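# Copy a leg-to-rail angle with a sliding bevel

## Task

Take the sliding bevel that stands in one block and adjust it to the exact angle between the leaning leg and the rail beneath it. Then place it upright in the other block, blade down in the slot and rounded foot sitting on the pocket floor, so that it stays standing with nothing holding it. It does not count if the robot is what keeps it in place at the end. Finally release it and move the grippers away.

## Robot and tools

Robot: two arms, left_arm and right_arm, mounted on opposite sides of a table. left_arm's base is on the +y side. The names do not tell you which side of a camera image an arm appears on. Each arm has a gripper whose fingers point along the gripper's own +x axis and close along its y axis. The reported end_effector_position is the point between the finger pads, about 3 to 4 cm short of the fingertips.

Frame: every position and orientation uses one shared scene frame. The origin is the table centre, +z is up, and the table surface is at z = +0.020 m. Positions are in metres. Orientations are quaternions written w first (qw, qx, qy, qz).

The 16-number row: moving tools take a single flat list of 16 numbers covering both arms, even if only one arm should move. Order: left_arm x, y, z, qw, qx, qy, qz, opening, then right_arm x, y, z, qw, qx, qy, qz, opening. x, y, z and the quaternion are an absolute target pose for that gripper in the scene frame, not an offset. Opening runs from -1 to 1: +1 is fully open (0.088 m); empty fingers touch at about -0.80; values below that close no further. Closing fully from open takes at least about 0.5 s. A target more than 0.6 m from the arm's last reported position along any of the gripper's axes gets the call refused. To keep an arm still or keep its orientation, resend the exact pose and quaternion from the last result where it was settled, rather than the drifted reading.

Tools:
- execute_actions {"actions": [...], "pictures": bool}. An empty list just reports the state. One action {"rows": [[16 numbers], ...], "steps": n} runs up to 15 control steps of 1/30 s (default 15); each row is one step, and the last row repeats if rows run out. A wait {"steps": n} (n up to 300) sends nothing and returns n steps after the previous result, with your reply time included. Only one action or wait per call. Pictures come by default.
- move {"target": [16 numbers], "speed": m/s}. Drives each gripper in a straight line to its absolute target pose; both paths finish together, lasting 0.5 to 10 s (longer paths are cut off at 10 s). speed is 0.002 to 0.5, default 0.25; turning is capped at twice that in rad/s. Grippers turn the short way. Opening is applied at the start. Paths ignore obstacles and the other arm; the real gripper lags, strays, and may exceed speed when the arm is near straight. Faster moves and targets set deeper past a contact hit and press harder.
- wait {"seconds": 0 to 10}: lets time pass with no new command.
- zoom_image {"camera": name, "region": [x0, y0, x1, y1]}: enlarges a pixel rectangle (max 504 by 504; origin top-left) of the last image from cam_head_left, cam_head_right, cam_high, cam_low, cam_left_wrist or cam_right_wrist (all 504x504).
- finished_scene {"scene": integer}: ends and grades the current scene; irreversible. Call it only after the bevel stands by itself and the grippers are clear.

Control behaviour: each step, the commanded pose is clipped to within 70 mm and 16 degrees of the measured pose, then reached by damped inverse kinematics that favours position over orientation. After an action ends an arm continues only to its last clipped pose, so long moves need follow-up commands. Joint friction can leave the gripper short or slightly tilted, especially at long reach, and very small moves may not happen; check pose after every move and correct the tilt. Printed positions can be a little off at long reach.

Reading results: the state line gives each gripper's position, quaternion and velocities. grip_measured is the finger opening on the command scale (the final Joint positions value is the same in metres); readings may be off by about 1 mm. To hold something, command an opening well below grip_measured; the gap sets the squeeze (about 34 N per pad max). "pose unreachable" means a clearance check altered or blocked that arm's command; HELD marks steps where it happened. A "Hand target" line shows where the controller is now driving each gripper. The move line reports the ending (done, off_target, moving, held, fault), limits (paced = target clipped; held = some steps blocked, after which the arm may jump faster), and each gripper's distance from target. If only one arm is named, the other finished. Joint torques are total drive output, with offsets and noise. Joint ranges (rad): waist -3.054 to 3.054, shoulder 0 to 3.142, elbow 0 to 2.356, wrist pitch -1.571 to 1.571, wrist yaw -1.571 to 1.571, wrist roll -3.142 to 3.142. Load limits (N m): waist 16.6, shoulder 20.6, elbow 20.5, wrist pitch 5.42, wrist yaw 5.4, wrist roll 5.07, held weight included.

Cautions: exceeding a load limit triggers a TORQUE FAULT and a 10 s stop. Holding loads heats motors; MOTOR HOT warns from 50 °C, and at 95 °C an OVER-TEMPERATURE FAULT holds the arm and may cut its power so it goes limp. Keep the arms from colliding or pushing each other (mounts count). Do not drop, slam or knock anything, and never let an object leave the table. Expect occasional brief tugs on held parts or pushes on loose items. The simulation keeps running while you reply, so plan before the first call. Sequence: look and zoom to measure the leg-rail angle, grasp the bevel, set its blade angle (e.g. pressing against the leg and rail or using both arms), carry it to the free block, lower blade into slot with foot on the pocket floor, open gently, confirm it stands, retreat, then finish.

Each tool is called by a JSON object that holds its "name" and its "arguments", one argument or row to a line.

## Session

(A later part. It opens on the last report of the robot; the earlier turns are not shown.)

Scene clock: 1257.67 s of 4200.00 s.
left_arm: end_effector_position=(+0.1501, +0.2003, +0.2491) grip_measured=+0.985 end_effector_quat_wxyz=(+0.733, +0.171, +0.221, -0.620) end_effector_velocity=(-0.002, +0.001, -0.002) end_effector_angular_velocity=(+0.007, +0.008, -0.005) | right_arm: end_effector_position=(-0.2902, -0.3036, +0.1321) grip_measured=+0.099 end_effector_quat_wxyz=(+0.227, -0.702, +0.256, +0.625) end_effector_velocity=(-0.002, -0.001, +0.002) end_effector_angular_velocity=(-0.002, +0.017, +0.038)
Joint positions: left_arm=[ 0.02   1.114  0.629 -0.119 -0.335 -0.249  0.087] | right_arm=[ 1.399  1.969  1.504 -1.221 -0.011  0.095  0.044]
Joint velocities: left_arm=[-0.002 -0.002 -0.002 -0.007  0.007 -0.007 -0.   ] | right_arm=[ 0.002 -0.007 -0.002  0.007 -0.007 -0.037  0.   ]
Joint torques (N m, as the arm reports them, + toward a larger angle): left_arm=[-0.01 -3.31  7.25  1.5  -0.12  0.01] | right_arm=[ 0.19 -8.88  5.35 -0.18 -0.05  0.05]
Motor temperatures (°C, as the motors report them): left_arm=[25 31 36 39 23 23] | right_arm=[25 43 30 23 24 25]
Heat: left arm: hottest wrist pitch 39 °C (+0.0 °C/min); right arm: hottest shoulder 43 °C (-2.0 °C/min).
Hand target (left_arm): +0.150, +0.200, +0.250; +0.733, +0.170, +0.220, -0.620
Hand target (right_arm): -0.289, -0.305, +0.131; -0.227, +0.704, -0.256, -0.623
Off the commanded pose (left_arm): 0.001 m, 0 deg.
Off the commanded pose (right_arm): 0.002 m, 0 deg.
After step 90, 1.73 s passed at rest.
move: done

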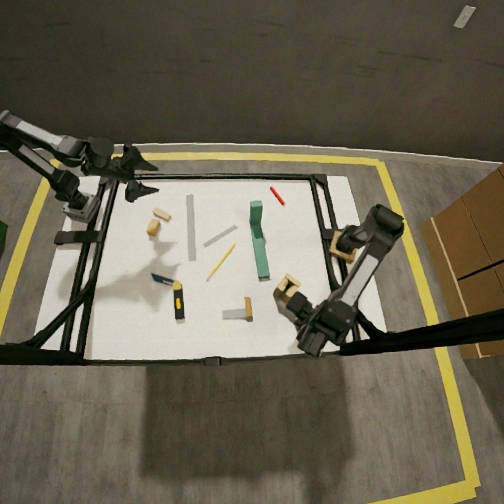

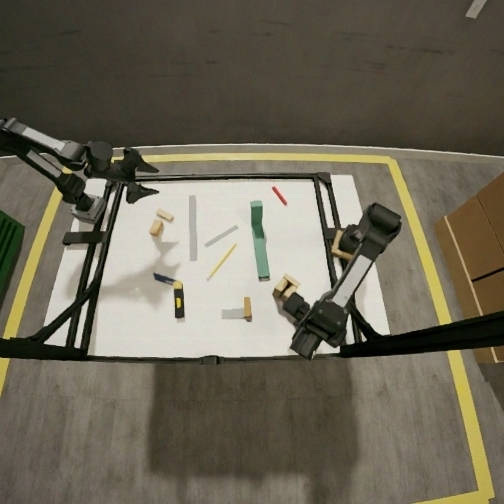

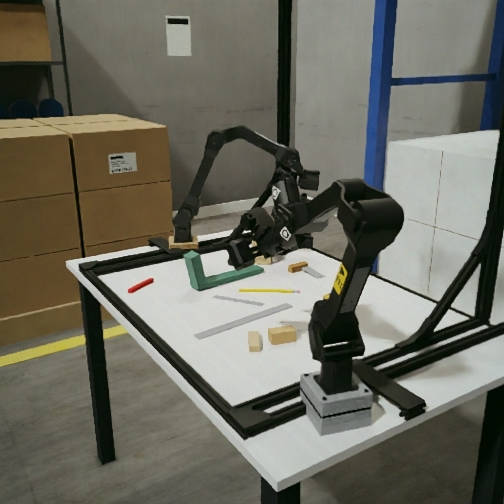

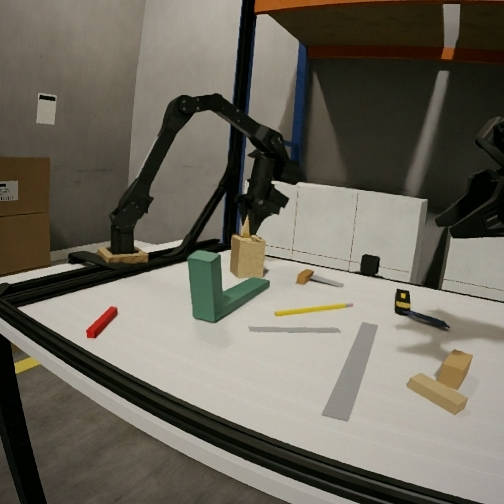

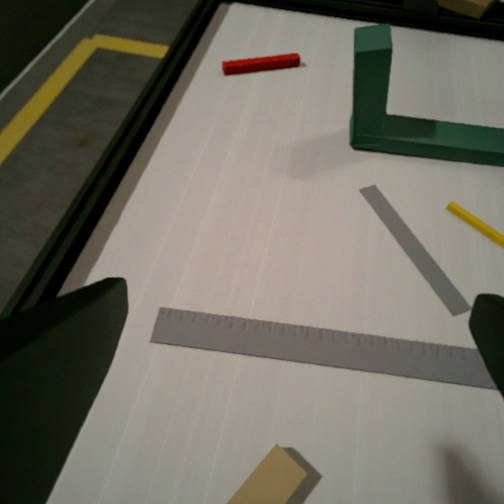

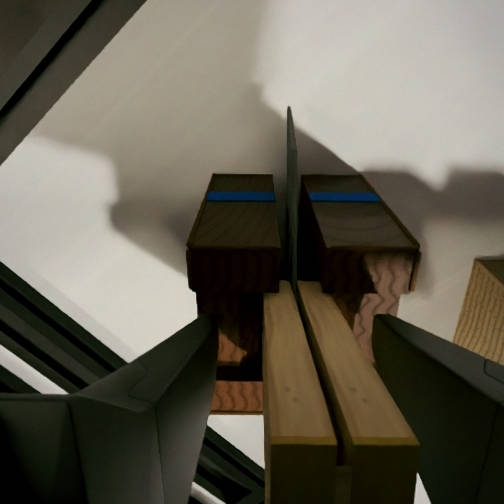

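{"name": "move", "arguments": {
  "target": [0.15,0.2,0.25,0.733,0.17,0.22,-0.62,1,-0.2815,-0.3115,0.150,0.2266,-0.7038,0.2562,0.6226,0.4],
  "speed": 0.02
}}

Scene clock: 1265.77 s of 4200.00 s.
left_arm: end_effector_position=(+0.1501, +0.2003, +0.2491) grip_measured=+0.985 end_effector_quat_wxyz=(+0.733, +0.171, +0.221, -0.620) end_effector_velocity=(+0.003, +0.002, -0.001) end_effector_angular_velocity=(+0.011, +0.002, +0.027) | right_arm: end_effector_position=(-0.2811, -0.3100, +0.1452) grip_measured=+0.400 end_effector_quat_wxyz=(+0.226, -0.708, +0.257, +0.618) end_effector_velocity=(+0.000, -0.003, +0.000) end_effector_angular_velocity=(-0.024, +0.008, +0.016)
Joint positions: left_arm=[ 0.02   1.114  0.629 -0.119 -0.335 -0.249  0.087] | right_arm=[ 1.4    1.932  1.504 -1.277 -0.011  0.095  0.059]
Joint velocities: left_arm=[-0.002 -0.002  0.002 -0.022 -0.022 -0.022 -0.   ] | right_arm=[-0.002 -0.002 -0.002 -0.007 -0.022 -0.022 -0.   ]
Joint torques (N m, as the arm reports them, + toward a larger angle): left_arm=[-0.04 -3.31  7.25  1.5  -0.13  0.02] | right_arm=[  0.3  -10.54   5.86  -0.2   -0.08   0.11]
Motor temperatures (°C, as the motors report them): left_arm=[25 31 36 39 23 23] | right_arm=[25 43 31 23 24 25]
Heat: left arm: hottest wrist pitch 39 °C (+0.0 °C/min); right arm: hottest shoulder 43 °C (-1.0 °C/min).
Hand target (left_arm): +0.150, +0.200, +0.250; +0.733, +0.170, +0.220, -0.620
Hand target (right_arm): -0.282, -0.311, +0.150; -0.227, +0.704, -0.256, -0.623
Off the commanded pose (left_arm): 0.001 m, 0 deg.
Off the commanded pose (right_arm): 0.005 m, 1 deg.
After step 90, 3.77 s passed at rest.
move: done

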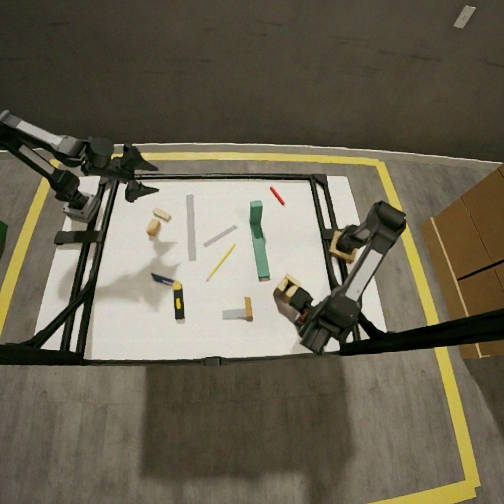

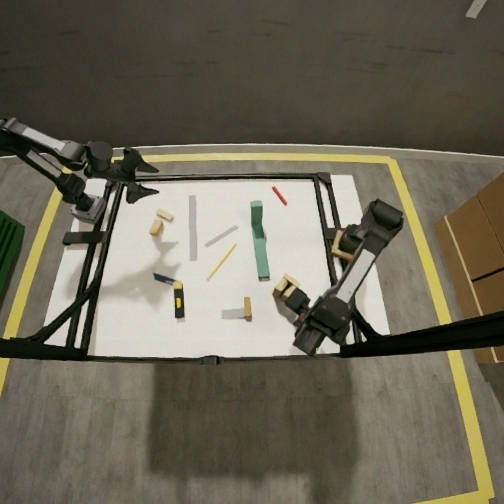

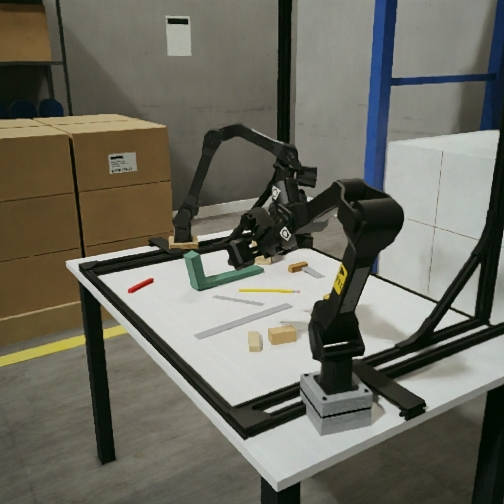

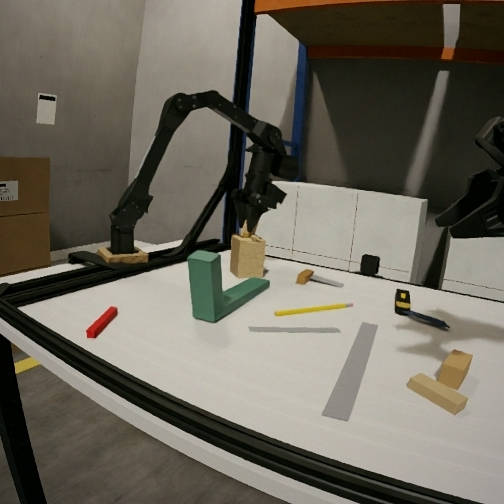

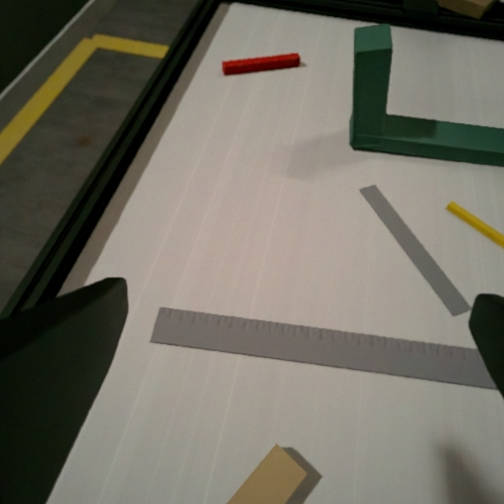

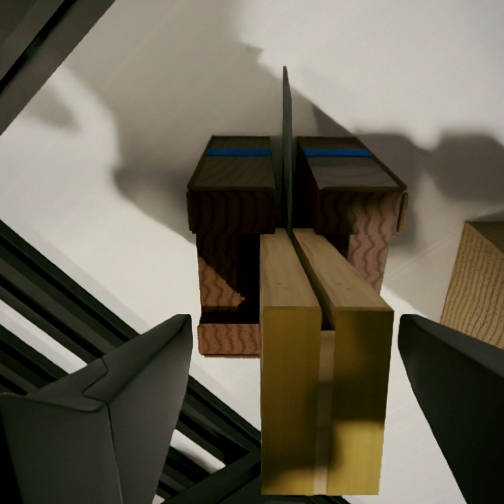

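{"name": "move", "arguments": {
  "target": [0.15,0.2,0.25,0.733,0.17,0.22,-0.62,1,-0.273,-0.3185,0.203,0.2266,-0.7038,0.2562,0.6226,0.6],
  "speed": 0.05
}}

{"name": "move", "arguments": {
  "target": [0.15,0.2,0.25,0.733,0.17,0.22,-0.62,1,-0.20,-0.30,0.245,0.2418,-0.6645,0.2418,0.6645,0.6],
  "speed": 0.1
}}

Scene clock: 1272.30 s of 4200.00 s.
left_arm: end_effector_position=(+0.1501, +0.2003, +0.2491) grip_measured=+0.985 end_effector_quat_wxyz=(+0.733, +0.171, +0.221, -0.620) end_effector_velocity=(-0.002, -0.000, +0.001) end_effector_angular_velocity=(-0.009, +0.024, +0.003) | right_arm: end_effector_position=(-0.2713, -0.3179, +0.1965) grip_measured=+0.600 end_effector_quat_wxyz=(+0.225, -0.711, +0.257, +0.615) end_effector_velocity=(+0.004, -0.005, +0.004) end_effector_angular_velocity=(-0.020, -0.019, -0.006)
Joint positions: left_arm=[ 0.02   1.114  0.629 -0.119 -0.335 -0.249  0.087] | right_arm=[ 1.403  1.872  1.626 -1.468 -0.011  0.098  0.068]
Joint velocities: left_arm=[-0.002 -0.002 -0.002  0.007  0.007 -0.022  0.   ] | right_arm=[ 0.002 -0.002  0.007 -0.037 -0.007  0.007 -0.   ]
Joint torques (N m, as the arm reports them, + toward a larger angle): left_arm=[-0.01 -3.3   7.25  1.5  -0.13  0.02] | right_arm=[ 0.32 -9.93  7.36 -0.23 -0.09  0.12]
Motor temperatures (°C, as the motors report them): left_arm=[25 31 37 39 23 23] | right_arm=[25 44 31 23 24 25]
Heat: left arm: hottest wrist pitch 39 °C (+0.0 °C/min); right arm: hottest shoulder 44 °C (+0.0 °C/min).
Hand target (left_arm): +0.150, +0.200, +0.250; +0.733, +0.170, +0.220, -0.620
Hand target (right_arm): -0.273, -0.318, +0.203; -0.227, +0.704, -0.256, -0.623
Off the commanded pose (left_arm): 0.001 m, 0 deg.
Off the commanded pose (right_arm): 0.007 m, 1 deg.
After step 90, 2.03 s passed at rest.
move: done

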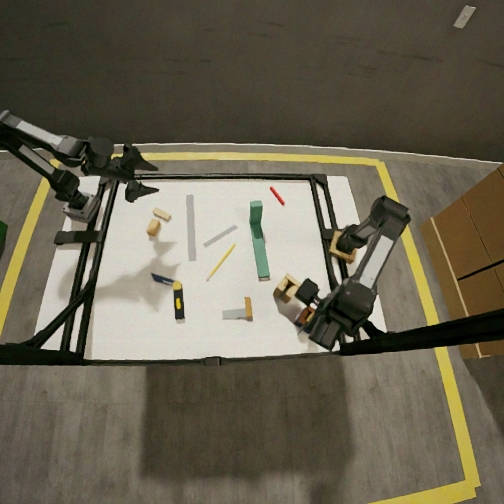

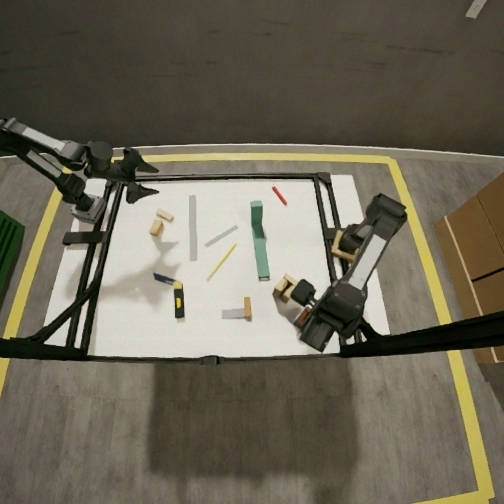

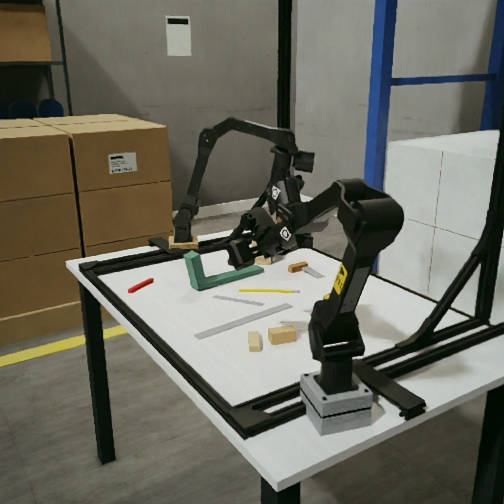

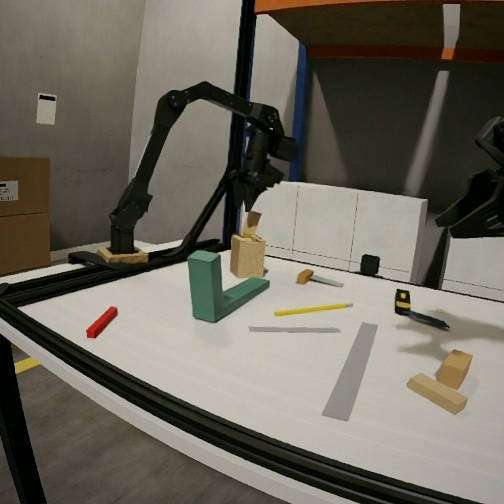

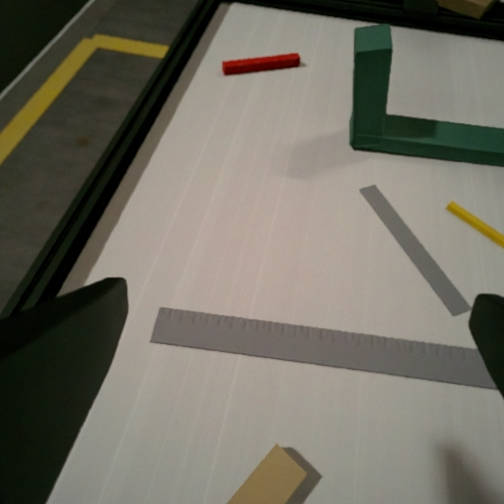

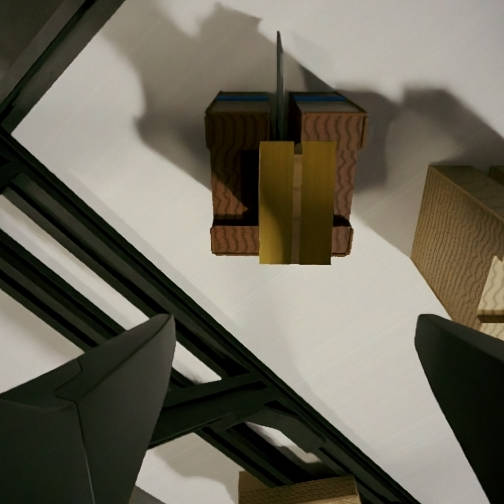

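Scene clock: 1273.57 s of 4200.00 s.
left_arm: end_effector_position=(+0.1501, +0.2003, +0.2491) grip_measured=+0.985 end_effector_quat_wxyz=(+0.733, +0.171, +0.221, -0.620) end_effector_velocity=(+0.001, +0.003, -0.004) end_effector_angular_velocity=(+0.017, +0.009, +0.015) | right_arm: end_effector_position=(-0.2029, -0.2976, +0.2450) grip_measured=+0.600 end_effector_quat_wxyz=(+0.242, -0.665, +0.242, +0.664) end_effector_velocity=(+0.002, +0.003, +0.000) end_effector_angular_velocity=(+0.010, -0.000, +0.015)
Joint positions: left_arm=[ 0.02   1.114  0.629 -0.119 -0.335 -0.249  0.087] | right_arm=[ 1.21   1.611  1.52  -1.482  0.001 -0.092  0.068]
Joint velocities: left_arm=[-0.002 -0.002 -0.002 -0.022 -0.007 -0.022 -0.   ] | right_arm=[-0.007 -0.002 -0.002  0.007  0.007 -0.022 -0.   ]
Joint torques (N m, as the arm reports them, + toward a larger angle): left_arm=[-0.02 -3.29  7.24  1.5  -0.12  0.02] | right_arm=[-0.25 -7.86  4.97  0.02 -0.02 -0.1 ]
Motor temperatures (°C, as the motors report them): left_arm=[25 31 37 39 23 23] | right_arm=[25 44 31 23 24 25]
Heat: left arm: hottest wrist pitch 39 °C (+0.0 °C/min); right arm: hottest shoulder 44 °C (+0.0 °C/min).
Hand target (left_arm): +0.150, +0.200, +0.250; +0.733, +0.170, +0.220, -0.620
Hand target (right_arm): -0.200, -0.299, +0.246; -0.242, +0.665, -0.242, -0.664
Off the commanded pose (left_arm): 0.001 m, 0 deg.
Off the commanded pose (right_arm): 0.004 m, 0 deg.
move: done

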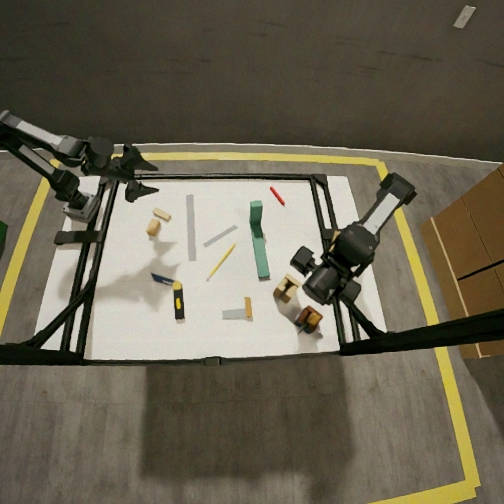

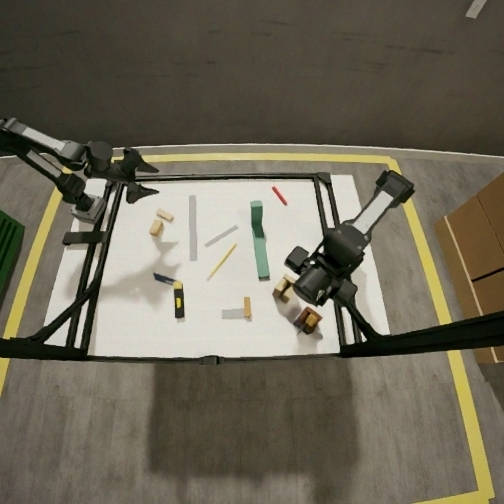

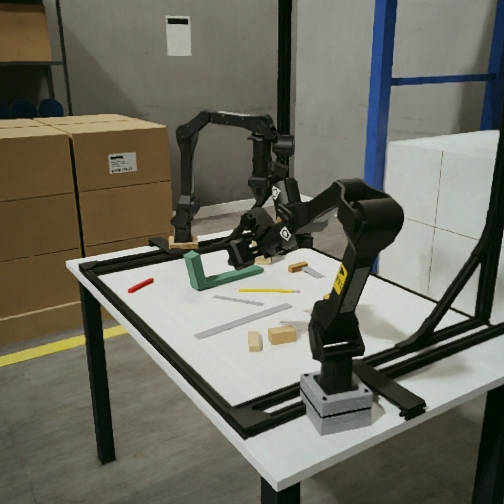

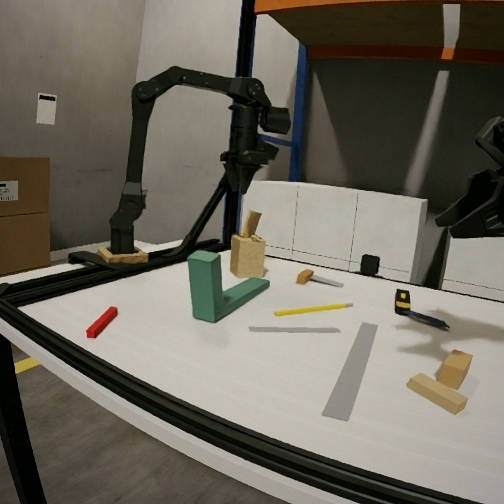

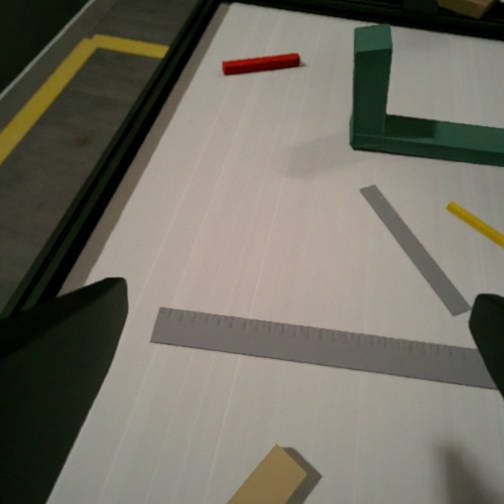

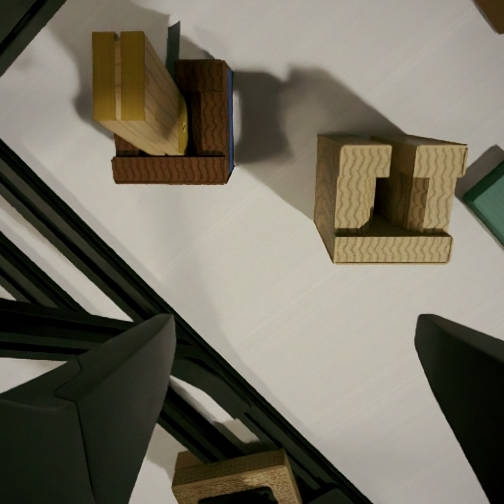

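{"name": "zoom_image", "arguments": {
  "camera": "cam_right_wrist",
  "region": [60,0,260,200]
}}

{"name": "zoom_image", "arguments": {
  "camera": "cam_head_left",
  "region": [260,270,360,350]
}}

Region (60, 0, 260, 200) of cam_right_wrist's 504x504 image, scaled by 2.520, with more detail than that image has.

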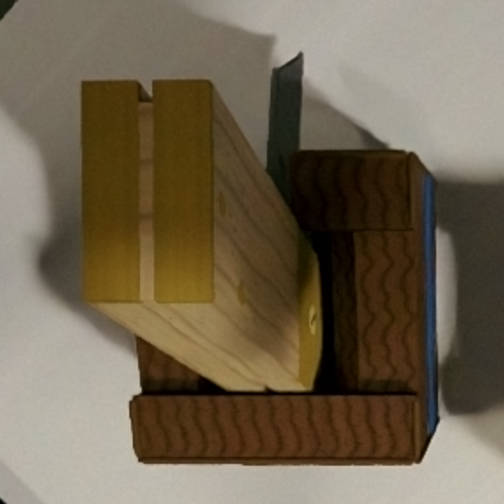

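Region (260, 270, 360, 350) of cam_head_left's 504x504 image, scaled by 5.040, with more detail than that image has; it fills the top 403 rows of this view, and the rest is white.

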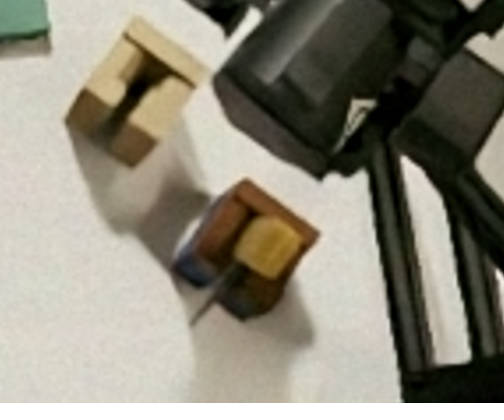

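{"name": "move", "arguments": {
  "target": [0.15,0.2,0.25,0.733,0.17,0.22,-0.62,1,-0.10,-0.29,0.25,0.2418,-0.6645,0.2418,0.6645,0.6],
  "speed": 0.15
}}

Scene clock: 1287.17 s of 4200.00 s.
left_arm: end_effector_position=(+0.1501, +0.2003, +0.2491) grip_measured=+0.985 end_effector_quat_wxyz=(+0.733, +0.171, +0.220, -0.620) end_effector_velocity=(+0.000, +0.000, -0.001) end_effector_angular_velocity=(+0.005, +0.000, +0.008) | right_arm: end_effector_position=(-0.1012, -0.2867, +0.2507) grip_measured=+0.600 end_effector_quat_wxyz=(+0.243, -0.665, +0.242, +0.664) end_effector_velocity=(+0.005, -0.001, +0.001) end_effector_angular_velocity=(+0.001, -0.008, +0.010)
Joint positions: left_arm=[ 0.02   1.114  0.629 -0.119 -0.335 -0.249  0.087] | right_arm=[ 0.856  1.428  1.37  -1.514  0.002 -0.447  0.068]
Joint velocities: left_arm=[-0.002  0.002  0.002 -0.007 -0.007 -0.007  0.   ] | right_arm=[-0.012 -0.007 -0.002 -0.007  0.007 -0.022 -0.   ]
Joint torques (N m, as the arm reports them, + toward a larger angle): left_arm=[-0.02 -3.3   7.24  1.5  -0.12  0.02] | right_arm=[-0.35 -6.14  4.95  0.   -0.07 -0.11]
Motor temperatures (°C, as the motors report them): left_arm=[25 31 37 39 23 23] | right_arm=[25 43 31 23 24 25]
Heat: left arm: hottest wrist pitch 39 °C (+0.0 °C/min); right arm: hottest shoulder 43 °C (+0.0 °C/min).
Hand target (left_arm): +0.150, +0.200, +0.250; +0.733, +0.170, +0.220, -0.620
Hand target (right_arm): -0.099, -0.289, +0.250; -0.242, +0.665, -0.242, -0.664
Off the commanded pose (left_arm): 0.001 m, 0 deg.
Off the commanded pose (right_arm): 0.004 m, 0 deg.
After step 90, 9.43 s passed at rest.
move: done

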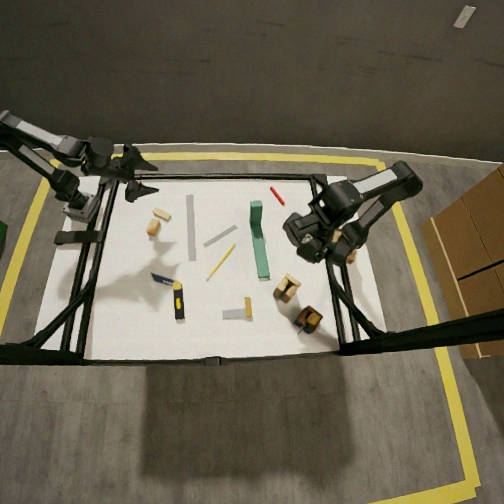

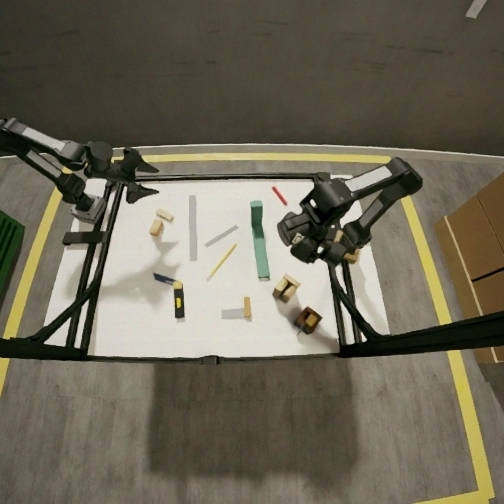

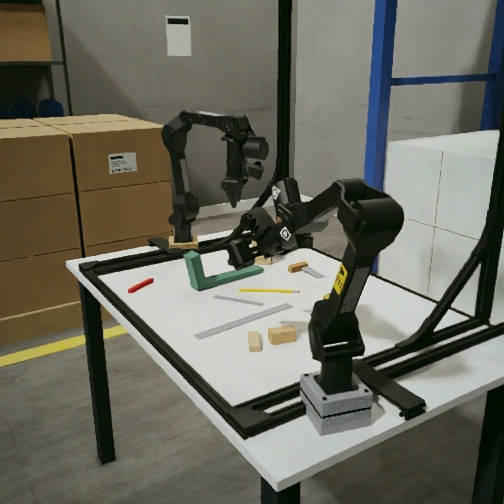

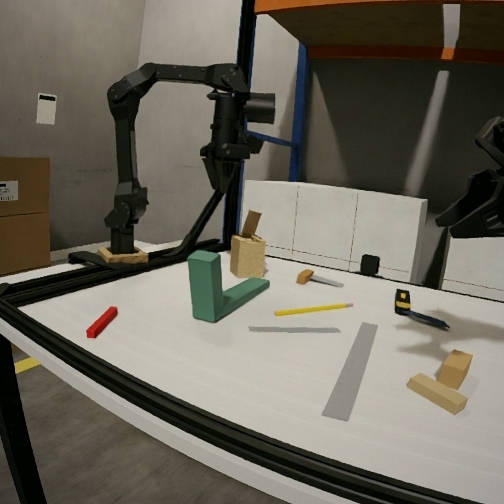

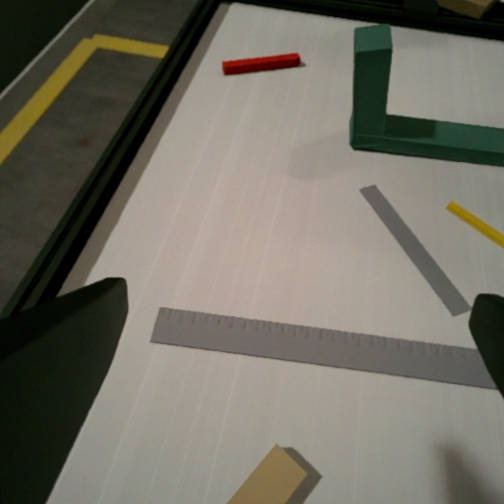

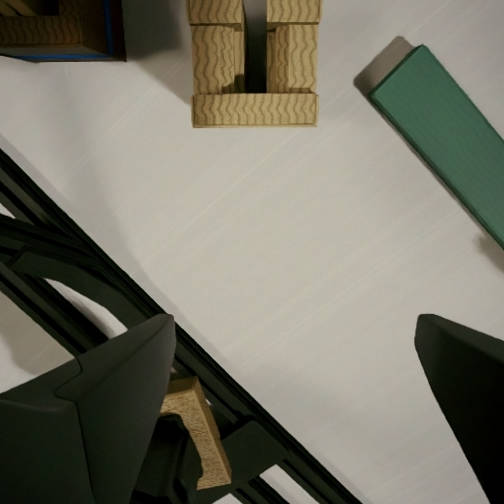

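{"name": "zoom_image", "arguments": {
  "camera": "cam_low",
  "region": [205,190,305,290]
}}

{"name": "zoom_image", "arguments": {
  "camera": "cam_head_left",
  "region": [260,270,360,350]
}}

Region (205, 190, 305, 290) of cam_low's 504x504 image, scaled by 5.040, with more detail than that image has.

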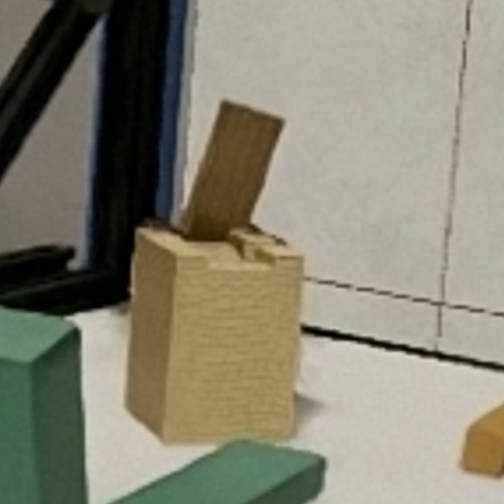

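Region (260, 270, 360, 350) of cam_head_left's 504x504 image, scaled by 5.040, with more detail than that image has; it fills the top 403 rows of this view, and the rest is white.

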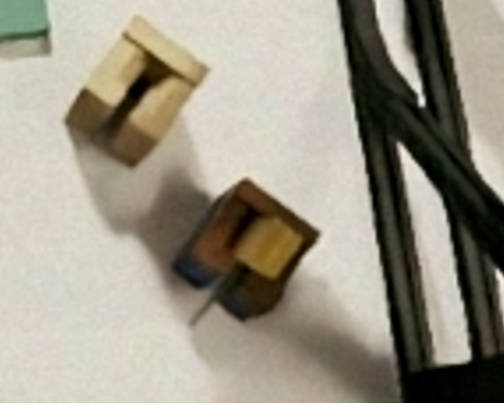

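The bevel hasn't moved since the gripper let go, and it stands on its own in the dark block.

{"name": "finished_scene", "arguments": {
  "scene": 2
}}

The scene is finished: the task was done.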